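# Drop two balls into matching cups of a wooden puzzle

## Task

Put the large ball into the green cup and the small ball into the orange cup of the covered wooden puzzle, and leave the puzzle lying flat on the table; it only counts if everything stays that way once the robot lets go.

## Robot and tools

Robot: two UF850 six-joint arms with parallel grippers, named left_arm and right_arm. The names are labels, not image sides. Bases in the scene frame: left_arm at (-0.055, +0.379, 0) m, quat_wxyz (+0.999, 0, 0, +0.038); right_arm at (+0.035, -0.495, 0) m, quat_wxyz (+1.000, 0, 0, +0.027). The scene frame has its origin on the table top midway between the arms, +z up, +x out over the table, and left_arm on the +y side.

execute_actions takes "actions", a list holding one item or none, plus an optional "pictures" boolean (pictures come by default).
- Empty list: nothing is commanded; the current state comes back.
- Motion: {"rows": [...], "steps": n}, with n from 1 to 15 (default 15) control steps of 1/30 s. Each row is one step. If there are fewer rows than steps, the last row repeats.
- Wait: {"steps": n} with no rows, n up to 300. It returns once n steps have passed since the previous result, and time spent replying is included.
- A refused call sends nothing to the robot.

Each row has exactly 14 numbers, even if one arm stays still. The first 7 are left_arm: waist, shoulder, elbow, forearm roll, wrist pitch, wrist roll, then gripper opening. The next 7 are the same for right_arm.
- The six joint values are absolute target angles in radians, in the same form the Joint positions line prints. They are not offsets.
- Stated joint ranges: waist -6.283 to 6.283, shoulder -2.304 to 2.304, elbow -4.224 to 0.061, forearm roll -6.283 to 6.283, wrist pitch -2.164 to 2.164, wrist roll -6.283 to 6.283.
- A target more than 0.010 rad beyond a stated end, and farther out than that joint's last reported angle, gets the call refused. True ends may differ from the stated ones by up to 0.010 rad. A target past the true end is clipped there and reported as "joint sent to its limit"; that report may refer to an earlier action. No such report does not prove more travel is available.
- Opening is an absolute command from -1 (closed) to +1 (fully open, 0.084 m between the pads).

Motion limits:
- Joint targets move at most 3.14 rad/s and need 0.16 s to reach that speed. All joints of an arm are timed to arrive together.
- Each step's target stays within 0.623 rad of the measured joint angle.
- If a step would put the gripper more than 70 mm from where it is measured, all of that arm's targets are pulled back toward the current angles. Big moves therefore take several calls.
- Between calls the arms keep moving toward the last row sent. They give up that target when motion nearly stops (a stalled or very slow move counts as stopped) or when a step is HELD. After that, only a new action moves them further. Fingers already opening or closing finish their motion.

Gripper geometry:
- The fingers point along the gripper's +z axis and close along its y axis.
- end_effector_position is the pinch point between closed pads, about 2 cm short of the fingertips. Closing pushes the tips about 10 mm further along +z.
- The printed hand position can be off, more so at long reach.

Reading results:
- The state line gives, for each arm, the gripper position (m), quat_wxyz and linear/angular velocity (m/s, rad/s), all in the scene frame.
- Joint positions and Joint velocities list one block per arm: six joints in column order (rad, rad/s), then the pad gap (m, m/s).
- grip_measured is the measured opening on the same -1..1 scale as the command.
- Joint torques list each drive's total output, without the gripper. They carry offset, scale error and noise, and are nonzero even in free air.
- "joint command not followed" means a clearance check altered or blocked joint targets; the rest of the row still ran.
- HELD marks steps where all or part of your row was not sent.

Holding objects: keep commanding an opening clearly below grip_measured. The lower the command, the tighter the squeeze, up to about 24 N per pad on objects up to about 6 cm wide. A fast close can press harder, sometimes until the fingers spring open. Commanding -1 gives full force on parts at least about 0.5 mm thick. Sending back the grip_measured value still applies some force, less on wider items, and wide items may slip.

Things to avoid:
- Arms colliding or pressing on each other; this can end the scene.
- Knocking or placing anything off the table; this fails the task.
- Drops, slips, slams and hard pushes.
- Torque faults. Load limits in N m: waist 56.4, shoulder 56.4, elbow 47, forearm roll 25.3, wrist pitch 17.8, wrist roll 17.8; a carried object adds to the load. If contact torque reaches a limit, that arm stops, backs the joint off slightly, holds for 10 s and drops the rest of the call.
- Overheating. Holding loads heats the motors, even while idle. MOTOR HOT appears from 65 °C. At 80 °C the brakes lock that arm until it cools, reported as OVER-TEMPERATURE FAULT.

Other notes: loose objects may occasionally get nudged by outside pushes. The goal must hold with the grippers released.

Cameras: cam_high, cam_low, cam_left_wrist, cam_right_wrist, each 672x504. Calibration is given as OpenCV-style K, distortion and T_world_to_cam, and may be off by a few degrees and millimetres. Wrist camera poses are derived from the reported joint angles.

zoom_image: {"camera": one of the four names, "region": [x0, y0, x1, y1]}. The region is in pixels of that camera's latest full image, origin at the top-left, at most 504x504. It returns a closer view.

read_manual: optional "section" (only "licences"); returns licence text and moves nothing.

finished_scene: {"scene": current scene number}. Replying with no tool call also ends things.

Each tool is called after "Call:" by a JSON object that holds its "fn" and its "kwargs", one argument or row to a line.

## Session

Call:
{"fn": "execute_actions", "kwargs": {
  "actions": []
}}

Scene clock: 0.00 s of 4500.00 s.
left_arm: end_effector_position=(+0.0995, +0.4614, +0.3956) grip_measured=+1.00 end_effector_quat_wxyz=(-0.193, +0.344, +0.872, +0.291) end_effector_velocity=(-0.000, -0.000, -0.000) end_effector_angular_velocity=(+0.000, +0.000, +0.001) | right_arm: end_effector_position=(+0.8874, -0.5027, +0.2883) grip_measured=+1.00 end_effector_quat_wxyz=(+0.439, -0.288, +0.847, -0.084) end_effector_velocity=(+0.000, -0.000, +0.000) end_effector_angular_velocity=(+0.000, -0.001, -0.000)
Joint positions: left_arm=[-0.45   0.665 -0.365  0.58  -1.492 -2.951  0.084] | right_arm=[-0.107 -0.74  -1.472  2.449 -0.24   0.046  0.084]
Joint velocities: left_arm=[ 0.    -0.001  0.    -0.    -0.    -0.    -0.   ] | right_arm=[-0.     0.    -0.     0.001 -0.    -0.    -0.   ]
Joint torques (N m, as the arm reports them, + toward a larger angle): no reading
Motor temperatures (°C, as the motors report them): left_arm=[23 22 26 25 26 25] | right_arm=[23 24 28 28 27 25]

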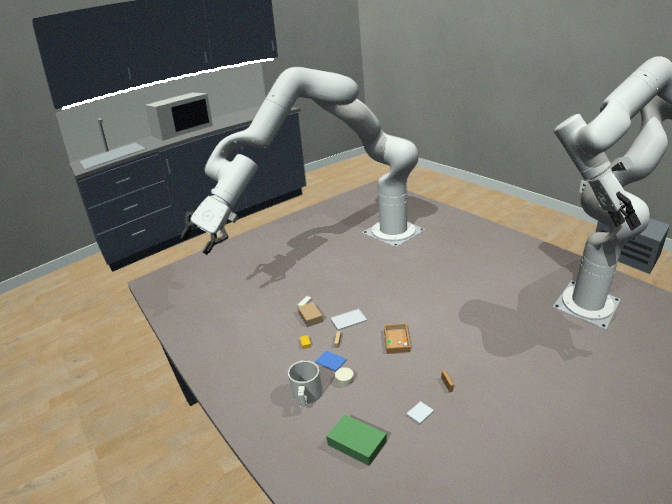

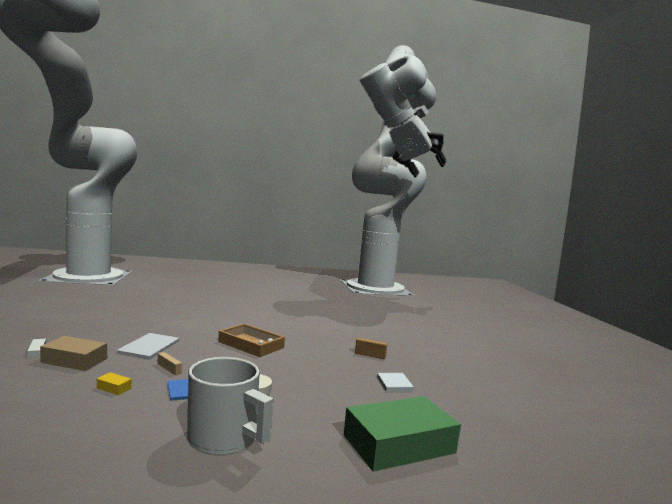

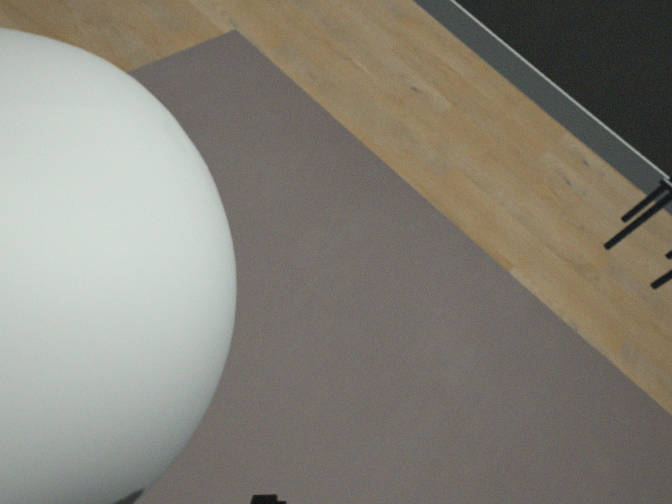

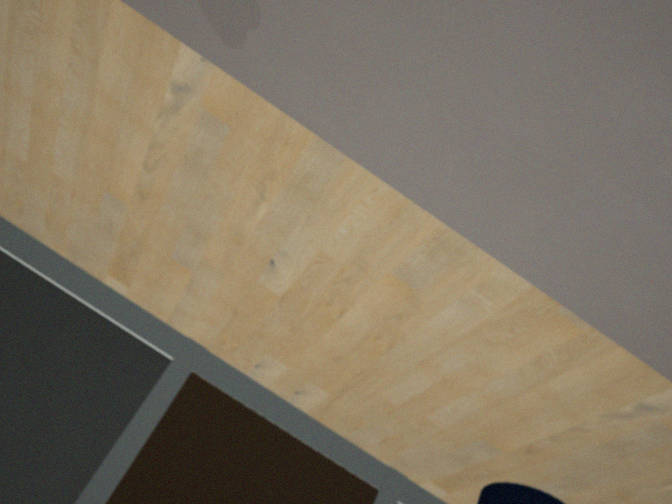

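Call:
{"fn": "zoom_image", "kwargs": {
  "camera": "cam_high",
  "region": [370, 310, 430, 365]
}}

Call:
{"fn": "zoom_image", "kwargs": {
  "camera": "cam_low",
  "region": [205, 310, 300, 370]
}}

Region (370, 310, 430, 365) of cam_high's 672x504 image, scaled by 8.400, with more detail than that image has; it fills the top 462 rows of this view, and the rest is white.

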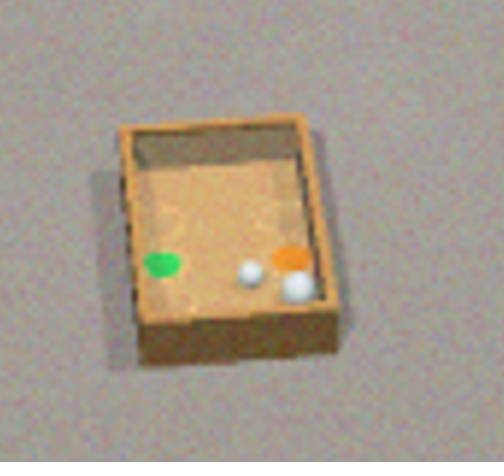

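Region (205, 310, 300, 370) of cam_low's 672x504 image, scaled by 5.305, with more detail than that image has; it fills the top 318 rows of this view, and the rest is white.

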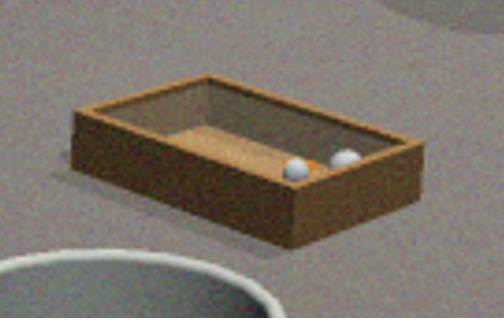

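Call:
{"fn": "execute_actions", "kwargs": {
  "actions": [
    {"rows": [[-0.45, 0.665, -0.365, 0.58, -1.492, -2.951, 1, 0.8076, -0.718, -1.4586, 0.0, -0.7406, 0.0, 1]], "steps": 15}
  ],
  "pictures": false
}}

Call:
{"fn": "execute_actions", "kwargs": {
  "actions": [
    {"steps": 45}
  ]
}}

Scene clock: 102.90 s of 4500.00 s.
left_arm: end_effector_position=(+0.0994, +0.4614, +0.3955) grip_measured=+1.00 end_effector_quat_wxyz=(-0.193, +0.344, +0.871, +0.291) end_effector_velocity=(+0.000, +0.000, +0.000) end_effector_angular_velocity=(+0.001, +0.000, -0.001) | right_arm: end_effector_position=(+0.8678, -0.2983, +0.3078) grip_measured=+1.00 end_effector_quat_wxyz=(+0.483, -0.469, +0.739, -0.032) end_effector_velocity=(-0.114, +0.449, +0.029) end_effector_angular_velocity=(-0.138, -0.206, +0.946)
Joint positions: left_arm=[-0.45   0.665 -0.365  0.58  -1.492 -2.951  0.084] | right_arm=[ 0.094 -0.734 -1.468  2.248 -0.383  0.033  0.084]
Joint velocities: left_arm=[-0.    -0.001 -0.     0.002  0.     0.     0.   ] | right_arm=[ 0.455  0.012  0.006 -0.453 -0.271 -0.025  0.   ]
Joint torques (N m, as the arm reports them, + toward a larger angle): left_arm=[ -4.83  -2.11 -21.25   1.17  -1.17   0.51] | right_arm=[  8.74  50.84 -17.91  -1.84  -1.04  -0.48]
Motor temperatures (°C, as the motors report them): left_arm=[23 22 27 25 26 25] | right_arm=[23 25 28 28 27 25]
Steps of this call (steps 1 to 90: nothing new was sent; then 99.40 s passed at rest; steps 91 to 105: all 15 steps of this action). Readings (joint positions):
91: left_arm=[-0.450 0.665 -0.365 0.580 -1.492 -2.951] | right_arm=[-0.107 -0.740 -1.472 2.449 -0.240 0.046]
92: left_arm=[-0.450 0.665 -0.365 0.580 -1.492 -2.951] | right_arm=[-0.104 -0.740 -1.472 2.444 -0.244 0.046]
94: left_arm=[-0.450 0.665 -0.365 0.580 -1.492 -2.951] | right_arm=[-0.075 -0.739 -1.471 2.415 -0.267 0.044]
98: left_arm=[-0.450 0.665 -0.365 0.580 -1.492 -2.951] | right_arm=[-0.012 -0.737 -1.470 2.354 -0.314 0.039]
105: the state above

Scene clock: 104.40 s of 4500.00 s.
left_arm: end_effector_position=(+0.0994, +0.4614, +0.3955) grip_measured=+1.00 end_effector_quat_wxyz=(-0.193, +0.344, +0.871, +0.291) end_effector_velocity=(-0.000, -0.000, -0.000) end_effector_angular_velocity=(-0.001, -0.000, +0.000) | right_arm: end_effector_position=(+0.4339, +0.0998, +0.2396) grip_measured=+1.00 end_effector_quat_wxyz=(-0.267, +0.957, +0.057, -0.101) end_effector_velocity=(-0.254, -0.217, -0.214) end_effector_angular_velocity=(-1.256, -1.151, +2.480)
Joint positions: left_arm=[-0.45   0.665 -0.365  0.58  -1.492 -2.951  0.084] | right_arm=[ 0.752 -0.719 -1.459  0.889 -0.713  0.003  0.084]
Joint velocities: left_arm=[ 0.     0.001  0.    -0.001  0.     0.    -0.   ] | right_arm=[ 0.39   0.008  0.007 -2.676 -0.19  -0.017 -0.   ]
Joint torques (N m, as the arm reports them, + toward a larger angle): left_arm=[ -4.51  -1.56 -21.25   1.17  -1.12   0.5 ] | right_arm=[  6.54  48.88 -16.88  -2.77  -0.33  -0.42]
Motor temperatures (°C, as the motors report them): left_arm=[23 22 27 25 26 25] | right_arm=[23 25 28 28 27 25]
Steps of this call (steps 1 to 45: the robot went on to your last target). Readings (joint positions):
1: left_arm=[-0.450 0.665 -0.365 0.580 -1.492 -2.951] | right_arm=[0.109 -0.734 -1.468 2.233 -0.392 0.032]
2: left_arm=[-0.450 0.665 -0.365 0.580 -1.492 -2.951] | right_arm=[0.125 -0.733 -1.468 2.217 -0.401 0.031]
4: left_arm=[-0.450 0.665 -0.365 0.580 -1.492 -2.951] | right_arm=[0.155 -0.732 -1.467 2.187 -0.417 0.030]
8: left_arm=[-0.450 0.665 -0.365 0.580 -1.492 -2.951] | right_arm=[0.216 -0.731 -1.466 2.126 -0.449 0.027]
45: the state above
camera_calibration (this result's frames):
cam_left_wrist: T_world_to_cam=[[0.728599, 0.570545, 0.378974, -0.45814], [0.673335, -0.495213, -0.548984, 0.443664], [-0.125548, 0.655166, -0.74498, 0.137129], [0, 0, 0, 1]] pos_world=[0.0522826, 0.391255, 0.519346]
cam_right_wrist: T_world_to_cam=[[0.0499236, -0.847, -0.529243, 0.222079], [-0.97473, -0.156844, 0.159067, 0.472345], [-0.217738, 0.507927, -0.833427, 0.381719], [0, 0, 0, 1]] pos_world=[0.532436, 0.0682998, 0.360535]

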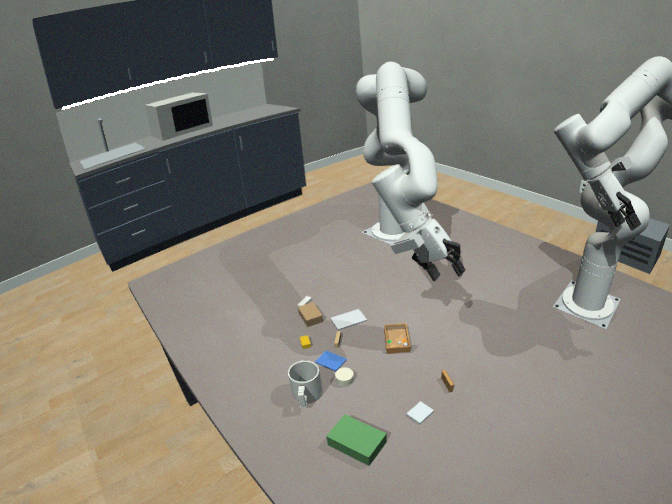

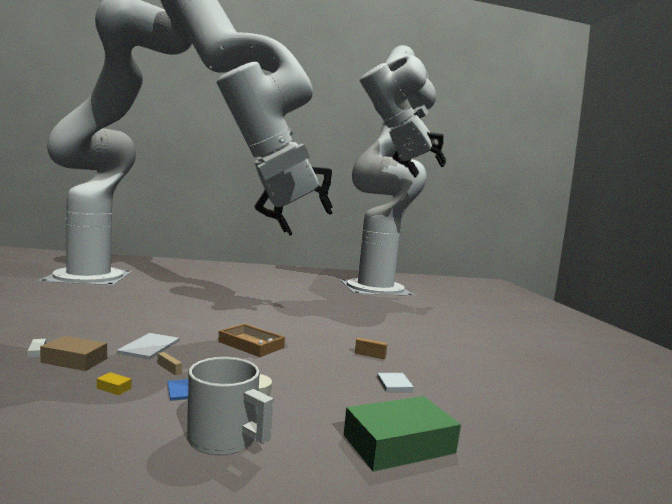

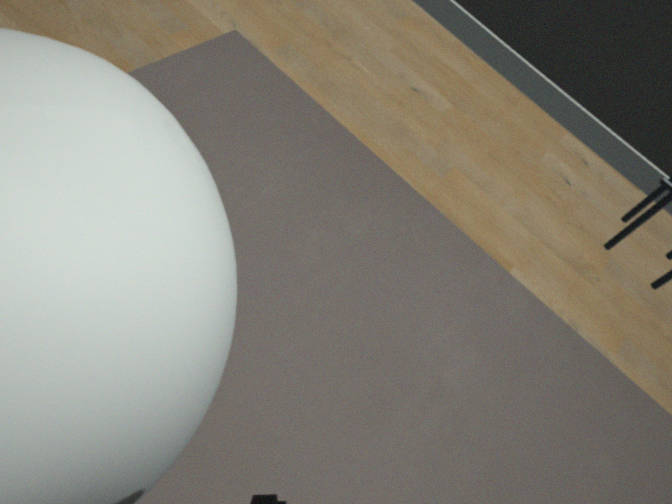

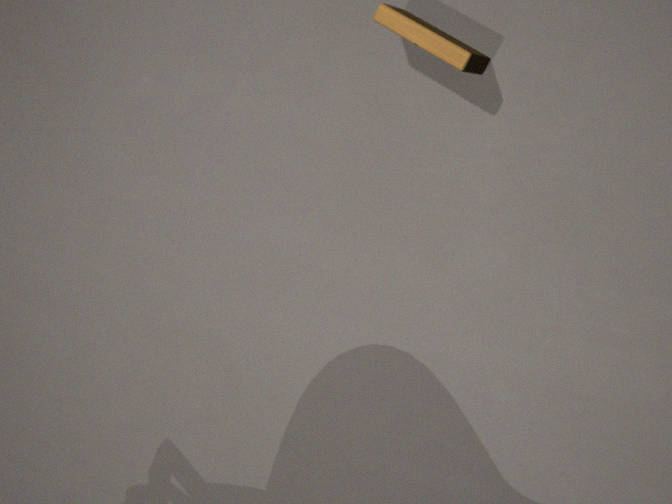

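Call:
{"fn": "execute_actions", "kwargs": {
  "actions": [
    {"steps": 20}
  ]
}}

Scene clock: 106.27 s of 4500.00 s.
left_arm: end_effector_position=(+0.0994, +0.4614, +0.3955) grip_measured=+1.00 end_effector_quat_wxyz=(-0.193, +0.344, +0.871, +0.291) end_effector_velocity=(+0.000, +0.000, -0.000) end_effector_angular_velocity=(+0.001, +0.001, -0.001) | right_arm: end_effector_position=(+0.4613, +0.0019, +0.2000) grip_measured=+1.00 end_effector_quat_wxyz=(+0.000, +0.908, +0.418, +0.000) end_effector_velocity=(+0.000, +0.000, +0.001) end_effector_angular_velocity=(+0.001, -0.000, -0.001)
Joint positions: left_arm=[-0.45   0.665 -0.365  0.58  -1.492 -2.951  0.084] | right_arm=[ 0.808 -0.718 -1.459  0.    -0.741 -0.     0.084]
Joint velocities: left_arm=[ 0.    -0.001  0.     0.001  0.     0.001  0.   ] | right_arm=[-0.     0.    -0.001  0.    -0.001  0.     0.   ]
Joint torques (N m, as the arm reports them, + toward a larger angle): left_arm=[ -4.91  -1.75 -21.17   1.19  -1.09   0.53] | right_arm=[  9.05  48.5  -16.86  -0.32  -0.23  -0.38]
Motor temperatures (°C, as the motors report them): left_arm=[23 22 27 25 26 25] | right_arm=[23 25 28 28 27 25]
Steps of this call (steps 1 to 45: the robot went on to your last target; steps 46 to 56: nothing new was sent). Readings (joint positions):
1: left_arm=[-0.450 0.665 -0.365 0.580 -1.492 -2.951] | right_arm=[0.764 -0.719 -1.459 0.798 -0.719 0.002]
2: left_arm=[-0.450 0.665 -0.365 0.580 -1.492 -2.951] | right_arm=[0.775 -0.719 -1.459 0.705 -0.724 0.002]
4: left_arm=[-0.450 0.665 -0.365 0.580 -1.492 -2.951] | right_arm=[0.789 -0.718 -1.459 0.518 -0.731 0.001]
8: left_arm=[-0.450 0.665 -0.365 0.580 -1.492 -2.951] | right_arm=[0.802 -0.718 -1.458 0.182 -0.738 0.000]
56: the state above
All arms were judged still, so your last target was given up. Only a new action makes them travel on or press farther. Fingers that are still opening or closing keep moving.
camera_calibration (this result's frames):
cam_left_wrist: T_world_to_cam=[[0.7286, 0.570545, 0.378974, -0.45814], [0.673335, -0.495213, -0.548985, 0.443664], [-0.125548, 0.655166, -0.74498, 0.137129], [0, 0, 0, 1]] pos_world=[0.0522826, 0.391255, 0.519346]
cam_right_wrist: T_world_to_cam=[[0.756831, -0.653564, -0.00788538, -0.313889], [-0.65361, -0.756799, -0.00705349, 0.376312], [-0.00135774, 0.0104923, -0.999944, 0.338902], [0, 0, 0, 1]] pos_world=[0.483983, 0.0760901, 0.339062]

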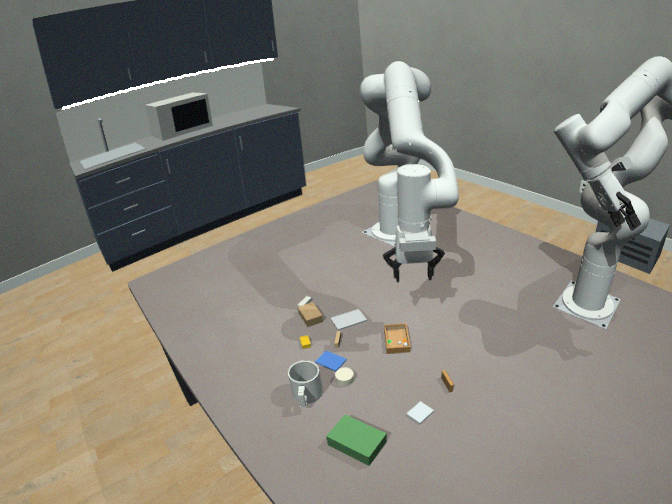

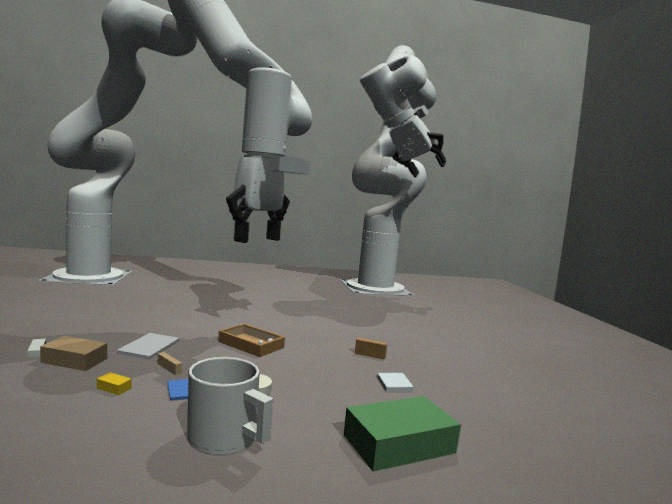

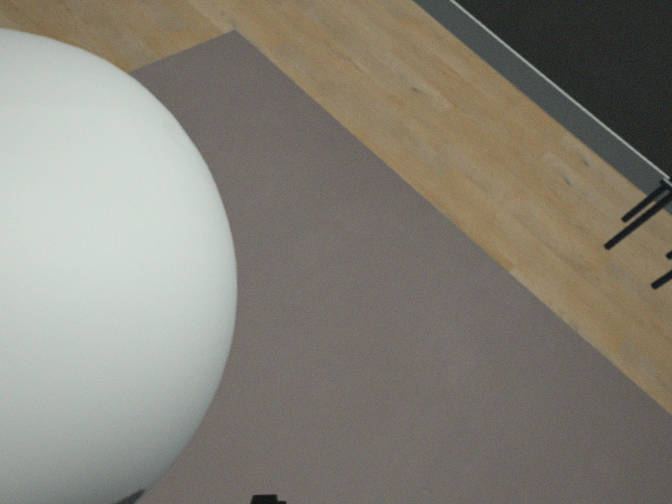

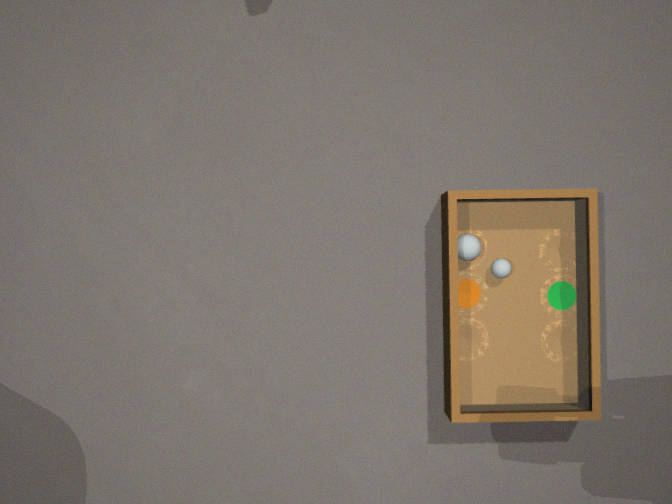

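Call:
{"fn": "zoom_image", "kwargs": {
  "camera": "cam_right_wrist",
  "region": [400, 170, 660, 440]
}}

Region (400, 170, 660, 440) of cam_right_wrist's 672x504 image, scaled by 1.867, with more detail than that image has; it fills the left 485 columns of this view, and the rest is white.

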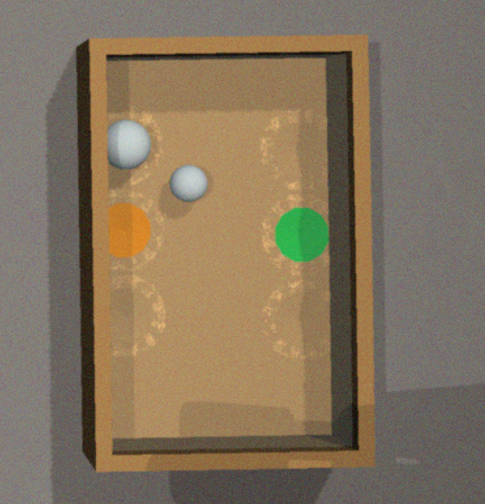

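Call:
{"fn": "execute_actions", "kwargs": {
  "actions": [
    {"rows": [[-0.45, 0.665, -0.365, 0.58, -1.492, -2.951, 1, 0.7248, -0.9306, -1.5153, 0.0, -0.5847, -0.0987, 1]], "steps": 15}
  ],
  "pictures": false
}}

Call:
{"fn": "execute_actions", "kwargs": {
  "actions": [
    {"steps": 20}
  ]
}}

Scene clock: 216.00 s of 4500.00 s.
left_arm: end_effector_position=(+0.0994, +0.4614, +0.3955) grip_measured=+1.00 end_effector_quat_wxyz=(-0.193, +0.344, +0.871, +0.291) end_effector_velocity=(-0.000, -0.000, +0.000) end_effector_angular_velocity=(-0.000, -0.001, +0.000) | right_arm: end_effector_position=(+0.5124, -0.0210, +0.0842) grip_measured=+1.00 end_effector_quat_wxyz=(+0.000, +0.905, +0.425, -0.000) end_effector_velocity=(+0.020, -0.001, -0.028) end_effector_angular_velocity=(+0.021, -0.020, +0.011)
Joint positions: left_arm=[-0.45   0.665 -0.365  0.58  -1.492 -2.951  0.084] | right_arm=[ 0.728 -0.923 -1.513 -0.    -0.59  -0.095  0.084]
Joint velocities: left_arm=[-0.     0.001 -0.    -0.     0.    -0.    -0.   ] | right_arm=[-0.022 -0.058 -0.03   0.001  0.057 -0.035  0.   ]
Joint torques (N m, as the arm reports them, + toward a larger angle): left_arm=[ -4.78  -2.05 -21.31   1.2   -1.15   0.55] | right_arm=[ 11.39  54.58 -14.74  -0.6   -0.26  -0.39]
Motor temperatures (°C, as the motors report them): left_arm=[23 22 27 25 26 25] | right_arm=[23 25 28 28 27 25]
Steps of this call (steps 1 to 90: nothing new was sent; then 106.23 s passed at rest; steps 91 to 105: all 15 steps of this action). Readings (joint positions):
91: left_arm=[-0.450 0.665 -0.365 0.580 -1.492 -2.951] | right_arm=[0.808 -0.718 -1.459 0.000 -0.740 -0.000]
92: left_arm=[-0.450 0.665 -0.365 0.580 -1.492 -2.951] | right_arm=[0.806 -0.722 -1.461 0.000 -0.737 -0.003]
94: left_arm=[-0.450 0.665 -0.365 0.580 -1.492 -2.951] | right_arm=[0.792 -0.757 -1.473 0.000 -0.709 -0.020]
98: left_arm=[-0.450 0.665 -0.365 0.580 -1.492 -2.951] | right_arm=[0.756 -0.850 -1.493 -0.000 -0.644 -0.061]
105: the state above

Scene clock: 216.67 s of 4500.00 s.
left_arm: end_effector_position=(+0.0994, +0.4614, +0.3955) grip_measured=+1.00 end_effector_quat_wxyz=(-0.193, +0.344, +0.871, +0.291) end_effector_velocity=(-0.000, -0.000, -0.000) end_effector_angular_velocity=(-0.000, +0.001, +0.000) | right_arm: end_effector_position=(+0.5140, -0.0221, +0.0801) grip_measured=+1.00 end_effector_quat_wxyz=(-0.000, +0.905, +0.425, +0.000) end_effector_velocity=(-0.001, -0.000, -0.001) end_effector_angular_velocity=(-0.000, +0.002, -0.003)
Joint positions: left_arm=[-0.45   0.665 -0.365  0.58  -1.492 -2.951  0.084] | right_arm=[ 0.725 -0.931 -1.515  0.    -0.585 -0.099  0.084]
Joint velocities: left_arm=[ 0.    -0.     0.    -0.001  0.     0.    -0.   ] | right_arm=[-0.    -0.     0.001  0.002  0.     0.001 -0.   ]
Joint torques (N m, as the arm reports them, + toward a larger angle): left_arm=[ -5.42  -2.19 -21.47   1.16  -1.12   0.48] | right_arm=[ 10.22  52.82 -15.23  -0.63  -0.23  -0.4 ]
Motor temperatures (°C, as the motors report them): left_arm=[23 22 27 25 26 25] | right_arm=[23 25 28 28 27 25]
Steps of this call (steps 1 to 15: the robot went on to your last target; steps 16 to 20: nothing new was sent). Readings (joint positions):
1: left_arm=[-0.450 0.665 -0.365 0.580 -1.492 -2.951] | right_arm=[0.727 -0.925 -1.514 0.000 -0.589 -0.096]
2: left_arm=[-0.450 0.665 -0.365 0.580 -1.492 -2.951] | right_arm=[0.726 -0.926 -1.515 0.000 -0.587 -0.097]
4: left_arm=[-0.450 0.665 -0.365 0.580 -1.492 -2.951] | right_arm=[0.726 -0.928 -1.515 0.000 -0.586 -0.098]
8: left_arm=[-0.450 0.665 -0.365 0.580 -1.492 -2.951] | right_arm=[0.725 -0.930 -1.515 0.000 -0.585 -0.098]
20: the state above
All arms were judged still, so your last target was given up. Only a new action makes them travel on or press farther. Fingers that are still opening or closing keep moving.
camera_calibration (this result's frames):
cam_left_wrist: T_world_to_cam=[[0.7286, 0.570545, 0.378974, -0.45814], [0.673335, -0.495213, -0.548985, 0.443664], [-0.125548, 0.655166, -0.74498, 0.13713], [0, 0, 0, 1]] pos_world=[0.0522826, 0.391255, 0.519346]
cam_right_wrist: T_world_to_cam=[[0.767135, -0.641437, -0.00788195, -0.375445], [-0.641484, -0.767104, -0.00709869, 0.385213], [-0.00149291, 0.0105018, -0.999944, 0.219352], [0, 0, 0, 1]] pos_world=[0.535453, 0.0523701, 0.219115]

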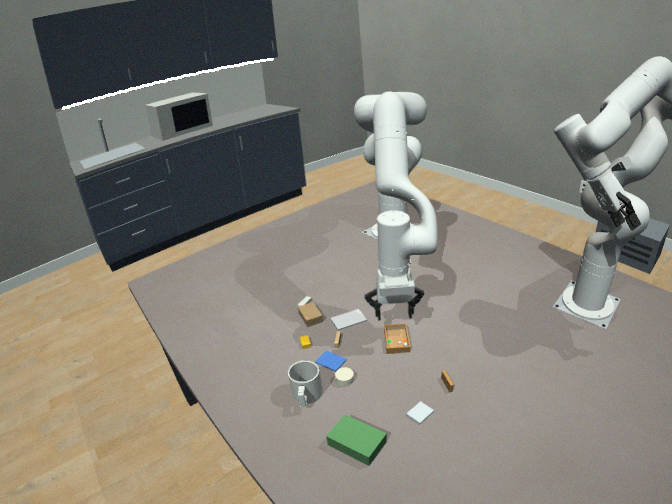

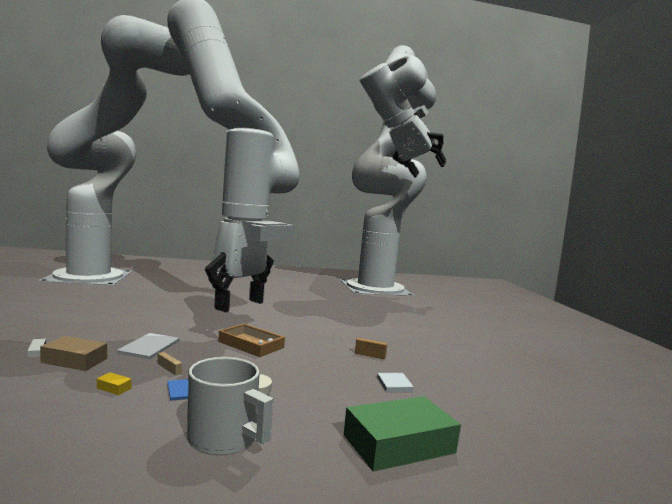

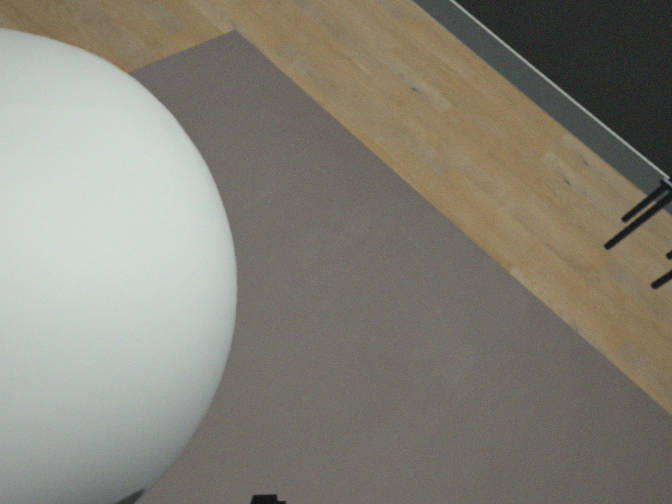

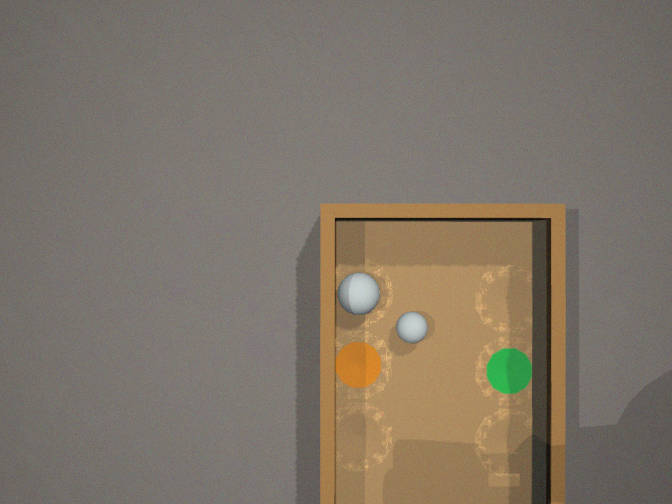

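Call:
{"fn": "zoom_image", "kwargs": {
  "camera": "cam_right_wrist",
  "region": [310, 195, 580, 504]
}}

Region (310, 195, 580, 504) of cam_right_wrist's 672x504 image, scaled by 1.631, with more detail than that image has; it fills the left 440 columns of this view, and the rest is white.

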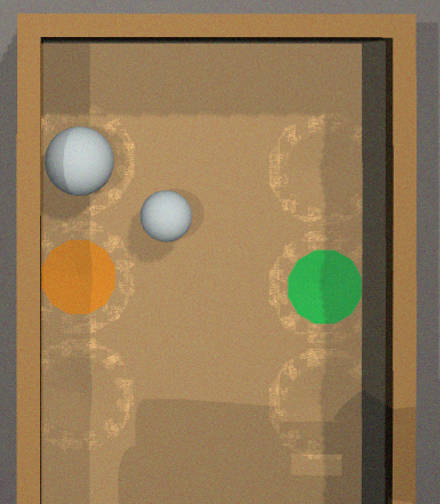

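Call:
{"fn": "execute_actions", "kwargs": {
  "actions": [
    {"rows": [[-0.45, 0.665, -0.365, 0.58, -1.492, -2.951, 1, 0.7278, -0.945, -1.5185, 0.0, -0.5735, -0.0957, 1],[-0.45, 0.665, -0.365, 0.58, -1.492, -2.951, 1, 0.7278, -0.96, -1.5218, 0.0, -0.5618, -0.0957, 1],[-0.45, 0.665, -0.365, 0.58, -1.492, -2.951, 1, 0.7278, -0.975, -1.525, 0.0, -0.55, -0.0957, 1],[-0.45, 0.665, -0.365, 0.58, -1.492, -2.951, 1, 0.7278, -0.99, -1.5285, 0.0, -0.5385, -0.0957, 1],[-0.45, 0.665, -0.365, 0.58, -1.492, -2.951, 1, 0.7278, -1.003, -1.5316, 0.0, -0.5286, -0.0957, 1],[-0.45, 0.665, -0.365, 0.58, -1.492, -2.951, 1, 0.7278, -1.0149, -1.5345, 0.0, -0.5196, -0.0957, 1]], "steps": 15}
  ],
  "pictures": false
}}

Call:
{"fn": "execute_actions", "kwargs": {
  "actions": [
    {"steps": 12}
  ]
}}

Scene clock: 261.70 s of 4500.00 s.
left_arm: end_effector_position=(+0.0994, +0.4614, +0.3955) grip_measured=+1.00 end_effector_quat_wxyz=(-0.193, +0.344, +0.871, +0.291) end_effector_velocity=(+0.000, -0.000, -0.000) end_effector_angular_velocity=(+0.000, +0.001, +0.000) | right_arm: end_effector_position=(+0.5128, -0.0206, +0.0315) grip_measured=+1.00 end_effector_quat_wxyz=(-0.000, +0.905, +0.425, +0.000) end_effector_velocity=(+0.001, +0.001, -0.009) end_effector_angular_velocity=(+0.004, -0.005, +0.002)
Joint positions: left_arm=[-0.45   0.665 -0.365  0.58  -1.492 -2.951  0.084] | right_arm=[ 0.728 -1.013 -1.534  0.    -0.521 -0.096  0.084]
Joint velocities: left_arm=[-0.    -0.001 -0.    -0.     0.    -0.     0.   ] | right_arm=[ 0.    -0.017 -0.007 -0.001  0.017 -0.001  0.   ]
Joint torques (N m, as the arm reports them, + toward a larger angle): left_arm=[ -5.12  -2.11 -21.35   1.15  -1.06   0.45] | right_arm=[ 10.39  55.35 -14.73  -0.29  -0.07  -0.49]
Motor temperatures (°C, as the motors report them): left_arm=[23 22 27 25 26 25] | right_arm=[23 25 28 28 27 25]
Steps of this call (steps 1 to 90: nothing new was sent; then 41.53 s passed at rest; steps 91 to 105: all 15 steps of this action). Readings (joint positions):
91: left_arm=[-0.450 0.665 -0.365 0.580 -1.492 -2.951] | right_arm=[0.725 -0.931 -1.515 -0.000 -0.585 -0.099]
92: left_arm=[-0.450 0.665 -0.365 0.580 -1.492 -2.951] | right_arm=[0.725 -0.933 -1.516 0.000 -0.582 -0.098]
94: left_arm=[-0.450 0.665 -0.365 0.580 -1.492 -2.951] | right_arm=[0.727 -0.947 -1.520 0.000 -0.571 -0.097]
98: left_arm=[-0.450 0.665 -0.365 0.580 -1.492 -2.951] | right_arm=[0.728 -0.992 -1.528 -0.000 -0.538 -0.096]
105: the state above

Scene clock: 262.10 s of 4500.00 s.
left_arm: end_effector_position=(+0.0994, +0.4614, +0.3955) grip_measured=+1.00 end_effector_quat_wxyz=(-0.193, +0.344, +0.871, +0.291) end_effector_velocity=(+0.000, +0.000, +0.000) end_effector_angular_velocity=(+0.001, -0.000, -0.000) | right_arm: end_effector_position=(+0.5126, -0.0207, +0.0301) grip_measured=+1.00 end_effector_quat_wxyz=(-0.000, +0.905, +0.425, +0.000) end_effector_velocity=(+0.000, +0.000, -0.000) end_effector_angular_velocity=(+0.001, +0.000, -0.002)
Joint positions: left_arm=[-0.45   0.665 -0.365  0.58  -1.492 -2.951  0.084] | right_arm=[ 0.728 -1.015 -1.535  0.    -0.52  -0.096  0.084]
Joint velocities: left_arm=[ 0.    -0.    -0.     0.001 -0.    -0.    -0.   ] | right_arm=[ 0.    -0.001 -0.001  0.001  0.     0.001  0.   ]
Joint torques (N m, as the arm reports them, + toward a larger angle): left_arm=[ -4.79  -2.44 -21.26   1.21  -1.09   0.49] | right_arm=[  8.41  53.35 -15.19  -1.01  -0.25  -0.41]
Motor temperatures (°C, as the motors report them): left_arm=[23 22 27 25 26 25] | right_arm=[23 25 28 28 27 25]
Steps of this call (steps 1 to 12: the robot went on to your last target). Readings (joint positions):
1: left_arm=[-0.450 0.665 -0.365 0.580 -1.492 -2.951] | right_arm=[0.728 -1.013 -1.534 0.000 -0.521 -0.096]
2: left_arm=[-0.450 0.665 -0.365 0.580 -1.492 -2.951] | right_arm=[0.728 -1.014 -1.534 0.000 -0.520 -0.096]
4: left_arm=[-0.450 0.665 -0.365 0.580 -1.492 -2.951] | right_arm=[0.728 -1.014 -1.535 0.000 -0.520 -0.096]
8: left_arm=[-0.450 0.665 -0.365 0.580 -1.492 -2.951] | right_arm=[0.728 -1.015 -1.535 0.000 -0.520 -0.096]
12: the state above
camera_calibration (this result's frames):
cam_left_wrist: T_world_to_cam=[[0.7286, 0.570545, 0.378974, -0.45814], [0.673335, -0.495213, -0.548985, 0.443664], [-0.125548, 0.655166, -0.74498, 0.137129], [0, 0, 0, 1]] pos_world=[0.0522825, 0.391255, 0.519346]
cam_right_wrist: T_world_to_cam=[[0.767127, -0.641447, -0.00787767, -0.373843], [-0.641493, -0.767095, -0.00714744, 0.385093], [-0.00145823, 0.0105365, -0.999943, 0.169347], [0, 0, 0, 1]] pos_world=[0.534067, 0.0538188, 0.169145]

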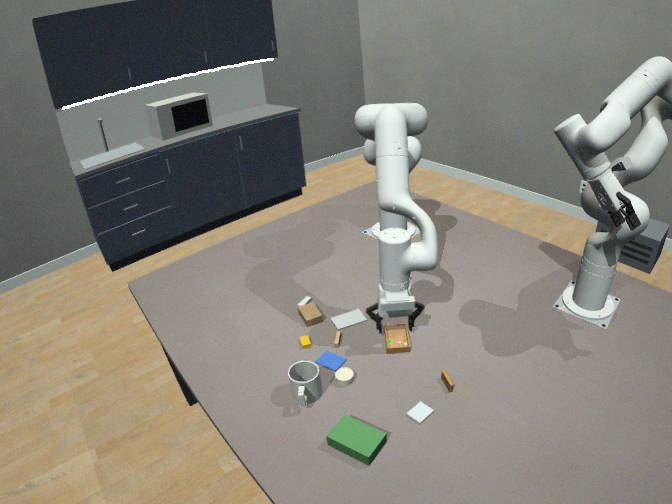

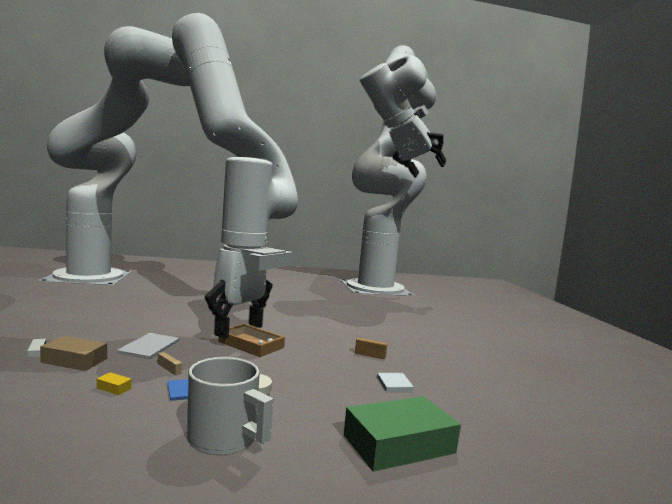

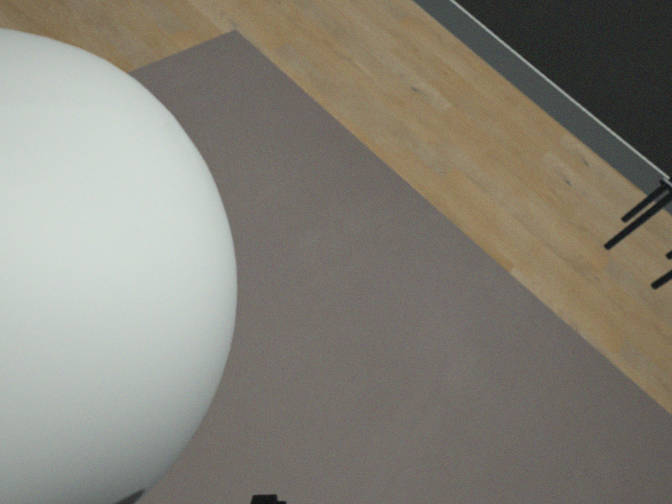

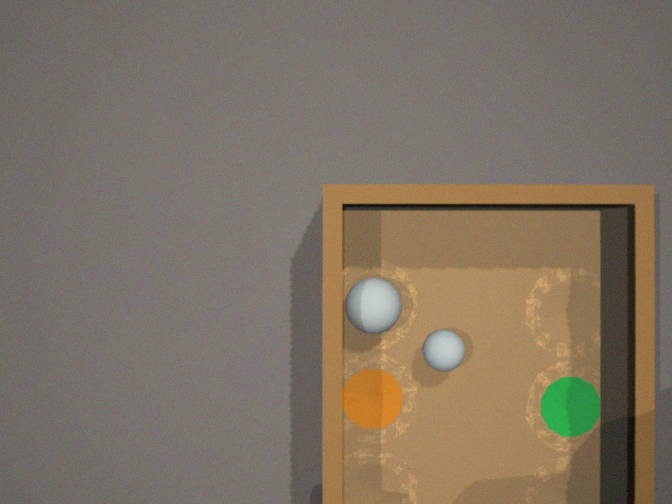

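Call:
{"fn": "zoom_image", "kwargs": {
  "camera": "cam_high",
  "region": [355, 295, 440, 365]
}}

Call:
{"fn": "zoom_image", "kwargs": {
  "camera": "cam_low",
  "region": [195, 285, 300, 365]
}}

Region (355, 295, 440, 365) of cam_high's 672x504 image, scaled by 5.929, with more detail than that image has; it fills the top 415 rows of this view, and the rest is white.

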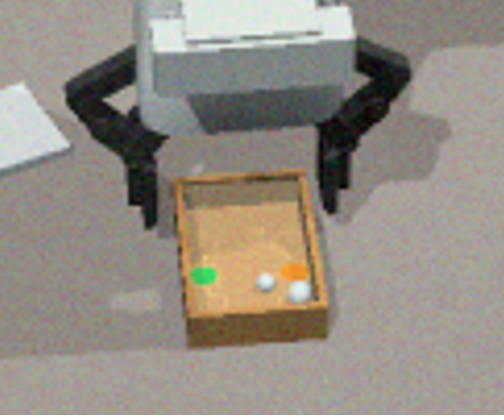

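Region (195, 285, 300, 365) of cam_low's 672x504 image, scaled by 4.800, with more detail than that image has; it fills the top 384 rows of this view, and the rest is white.

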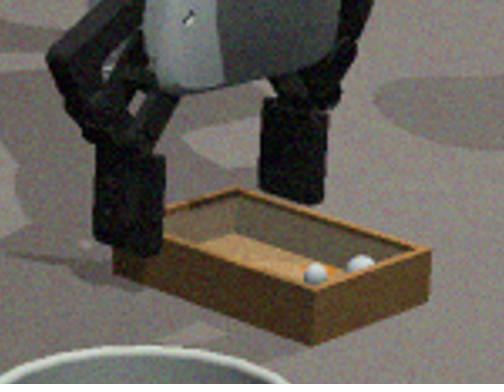

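Call:
{"fn": "execute_actions", "kwargs": {
  "actions": [
    {"rows": [[-0.45, 0.665, -0.365, 0.58, -1.492, -2.951, 1, 0.729, -1.02, -1.5361, 0.0, -0.5161, -0.0945, 1],[-0.45, 0.665, -0.365, 0.58, -1.492, -2.951, 1, 0.73, -1.026, -1.538, 0.0, -0.512, -0.0935, 1],[-0.45, 0.665, -0.365, 0.58, -1.492, -2.951, 1, 0.73, -1.0326, -1.5401, 0.0, -0.5075, -0.0935, 1]], "steps": 15}
  ],
  "pictures": false
}}

Call:
{"fn": "execute_actions", "kwargs": {
  "actions": [
    {"rows": [[-0.45, 0.665, -0.365, 0.58, -1.492, -2.951, 1, 0.73, -1.0326, -1.5401, 0.0, -0.5075, -0.0935, 0.95],[-0.45, 0.665, -0.365, 0.58, -1.492, -2.951, 1, 0.73, -1.0326, -1.5401, 0.0, -0.5075, -0.0935, 0.91],[-0.45, 0.665, -0.365, 0.58, -1.492, -2.951, 1, 0.73, -1.0326, -1.5401, 0.0, -0.5075, -0.0935, 0.87],[-0.45, 0.665, -0.365, 0.58, -1.492, -2.951, 1, 0.73, -1.0326, -1.5401, 0.0, -0.5075, -0.0935, 0.83],[-0.45, 0.665, -0.365, 0.58, -1.492, -2.951, 1, 0.73, -1.0326, -1.5401, 0.0, -0.5075, -0.0935, 0.8],[-0.45, 0.665, -0.365, 0.58, -1.492, -2.951, 1, 0.73, -1.0326, -1.5401, 0.0, -0.5075, -0.0935, 0.78]], "steps": 15}
  ]
}}

Call:
{"fn": "zoom_image", "kwargs": {
  "camera": "cam_high",
  "region": [355, 295, 440, 365]
}}

Call:
{"fn": "zoom_image", "kwargs": {
  "camera": "cam_low",
  "region": [195, 285, 300, 365]
}}

Scene clock: 293.53 s of 4500.00 s.
left_arm: end_effector_position=(+0.0994, +0.4614, +0.3955) grip_measured=+1.00 end_effector_quat_wxyz=(-0.193, +0.344, +0.871, +0.291) end_effector_velocity=(+0.000, +0.000, +0.000) end_effector_angular_velocity=(+0.001, -0.001, -0.001) | right_arm: end_effector_position=(+0.5116, -0.0196, +0.0202) grip_measured=+1.00 end_effector_quat_wxyz=(-0.000, +0.905, +0.425, +0.000) end_effector_velocity=(+0.000, +0.000, -0.001) end_effector_angular_velocity=(-0.000, -0.000, +0.000)
Joint positions: left_arm=[-0.45   0.665 -0.365  0.58  -1.492 -2.951  0.084] | right_arm=[ 0.73  -1.032 -1.54   0.    -0.508 -0.094  0.084]
Joint velocities: left_arm=[ 0.     0.001  0.     0.002  0.     0.    -0.   ] | right_arm=[ 0.    -0.002 -0.002 -0.001  0.001  0.001 -0.   ]
Joint torques (N m, as the arm reports them, + toward a larger angle): left_arm=[ -5.11  -2.26 -21.11   1.14  -1.17   0.57] | right_arm=[  9.73  53.81 -15.21  -0.49  -0.21  -0.43]
Motor temperatures (°C, as the motors report them): left_arm=[23 22 27 25 26 25] | right_arm=[23 25 28 28 27 25]
Steps of this call (steps 1 to 15: the robot went on to your last target; steps 16 to 90: nothing new was sent; then 27.93 s passed at rest; steps 91 to 105: all 15 steps of this action). Readings (joint positions):
91: left_arm=[-0.450 0.665 -0.365 0.580 -1.492 -2.951] | right_arm=[0.728 -1.015 -1.535 -0.000 -0.520 -0.096]
92: left_arm=[-0.450 0.665 -0.365 0.580 -1.492 -2.951] | right_arm=[0.728 -1.016 -1.535 0.000 -0.519 -0.095]
94: left_arm=[-0.450 0.665 -0.365 0.580 -1.492 -2.951] | right_arm=[0.729 -1.022 -1.537 0.000 -0.515 -0.095]
98: left_arm=[-0.450 0.665 -0.365 0.580 -1.492 -2.951] | right_arm=[0.730 -1.031 -1.539 -0.000 -0.509 -0.094]
105: the state above

Scene clock: 294.03 s of 4500.00 s.
left_arm: end_effector_position=(+0.0994, +0.4614, +0.3955) grip_measured=+1.00 end_effector_quat_wxyz=(-0.193, +0.344, +0.871, +0.291) end_effector_velocity=(-0.000, +0.000, +0.000) end_effector_angular_velocity=(-0.000, -0.000, +0.000) | right_arm: end_effector_position=(+0.5115, -0.0197, +0.0200) grip_measured=+0.78 end_effector_quat_wxyz=(+0.000, +0.905, +0.425, +0.000) end_effector_velocity=(+0.000, -0.000, +0.000) end_effector_angular_velocity=(-0.000, +0.000, -0.001)
Joint positions: left_arm=[-0.45   0.665 -0.365  0.58  -1.492 -2.951  0.084] | right_arm=[ 0.73  -1.033 -1.54   0.    -0.508 -0.094  0.076]
Joint velocities: left_arm=[-0.  0.  0.  0. -0. -0.  0.] | right_arm=[ 0.    -0.    -0.    -0.    -0.001  0.002 -0.   ]
Joint torques (N m, as the arm reports them, + toward a larger angle): left_arm=[ -4.54  -1.98 -21.39   0.87  -1.17   0.47] | right_arm=[ 10.15  53.79 -15.12  -0.51  -0.25  -0.51]
Motor temperatures (°C, as the motors report them): left_arm=[23 22 27 25 26 25] | right_arm=[23 25 28 28 27 25]
Steps of this call (steps 1 to 15: all 15 steps of this action). Readings (joint positions):
1: left_arm=[-0.450 0.665 -0.365 0.580 -1.492 -2.951] | right_arm=[0.730 -1.032 -1.540 0.000 -0.508 -0.094]
2: left_arm=[-0.450 0.665 -0.365 0.580 -1.492 -2.951] | right_arm=[0.730 -1.032 -1.540 0.000 -0.508 -0.094]
4: left_arm=[-0.450 0.665 -0.365 0.580 -1.492 -2.951] | right_arm=[0.730 -1.032 -1.540 0.000 -0.508 -0.094]
8: left_arm=[-0.450 0.665 -0.365 0.580 -1.492 -2.951] | right_arm=[0.730 -1.033 -1.540 -0.000 -0.508 -0.094]
15: the state above
camera_calibration (this result's frames):
cam_left_wrist: T_world_to_cam=[[0.7286, 0.570545, 0.378974, -0.45814], [0.673335, -0.495213, -0.548985, 0.443664], [-0.125548, 0.655166, -0.74498, 0.137129], [0, 0, 0, 1]] pos_world=[0.0522826, 0.391255, 0.519346]
cam_right_wrist: T_world_to_cam=[[0.767128, -0.641446, -0.00788535, -0.372443], [-0.641493, -0.767097, -0.00706065, 0.385109], [-0.0015198, 0.0104748, -0.999944, 0.159283], [0, 0, 0, 1]] pos_world=[0.532998, 0.0548456, 0.159056]

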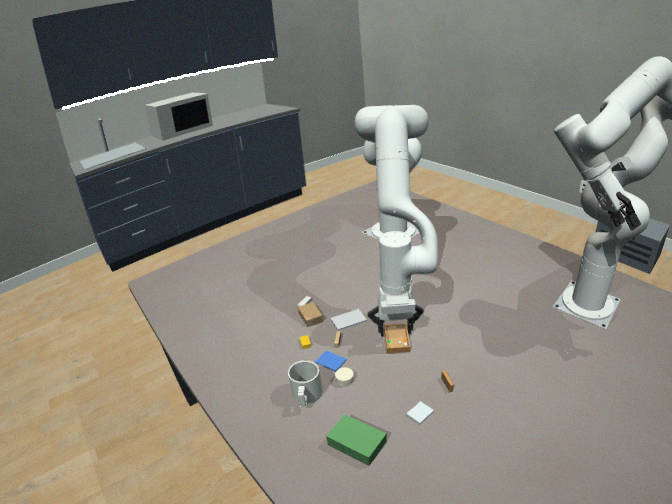

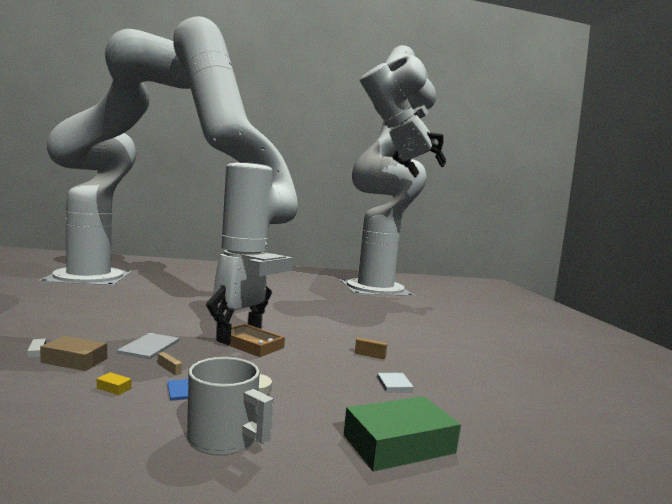

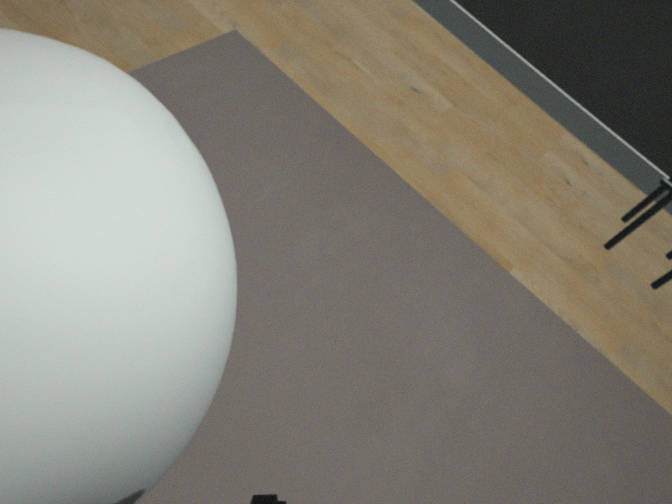

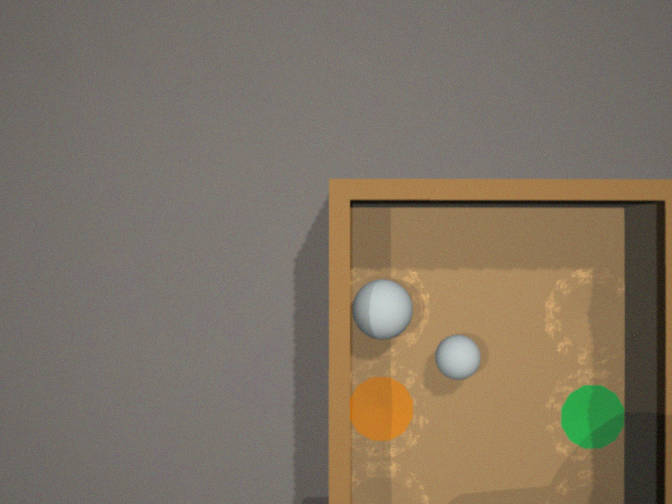

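Region (355, 295, 440, 365) of cam_high's 672x504 image, scaled by 5.929, with more detail than that image has; it fills the top 415 rows of this view, and the rest is white.

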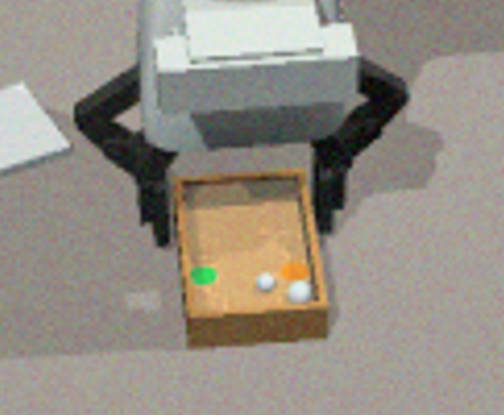

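Region (195, 285, 300, 365) of cam_low's 672x504 image, scaled by 4.800, with more detail than that image has; it fills the top 384 rows of this view, and the rest is white.

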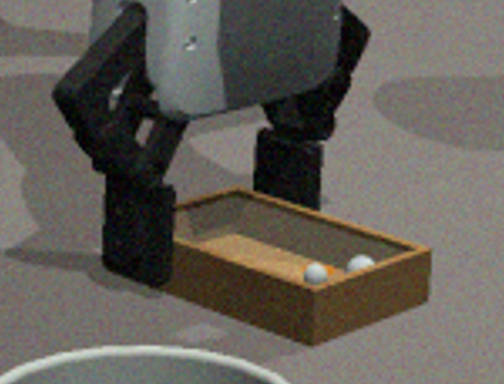

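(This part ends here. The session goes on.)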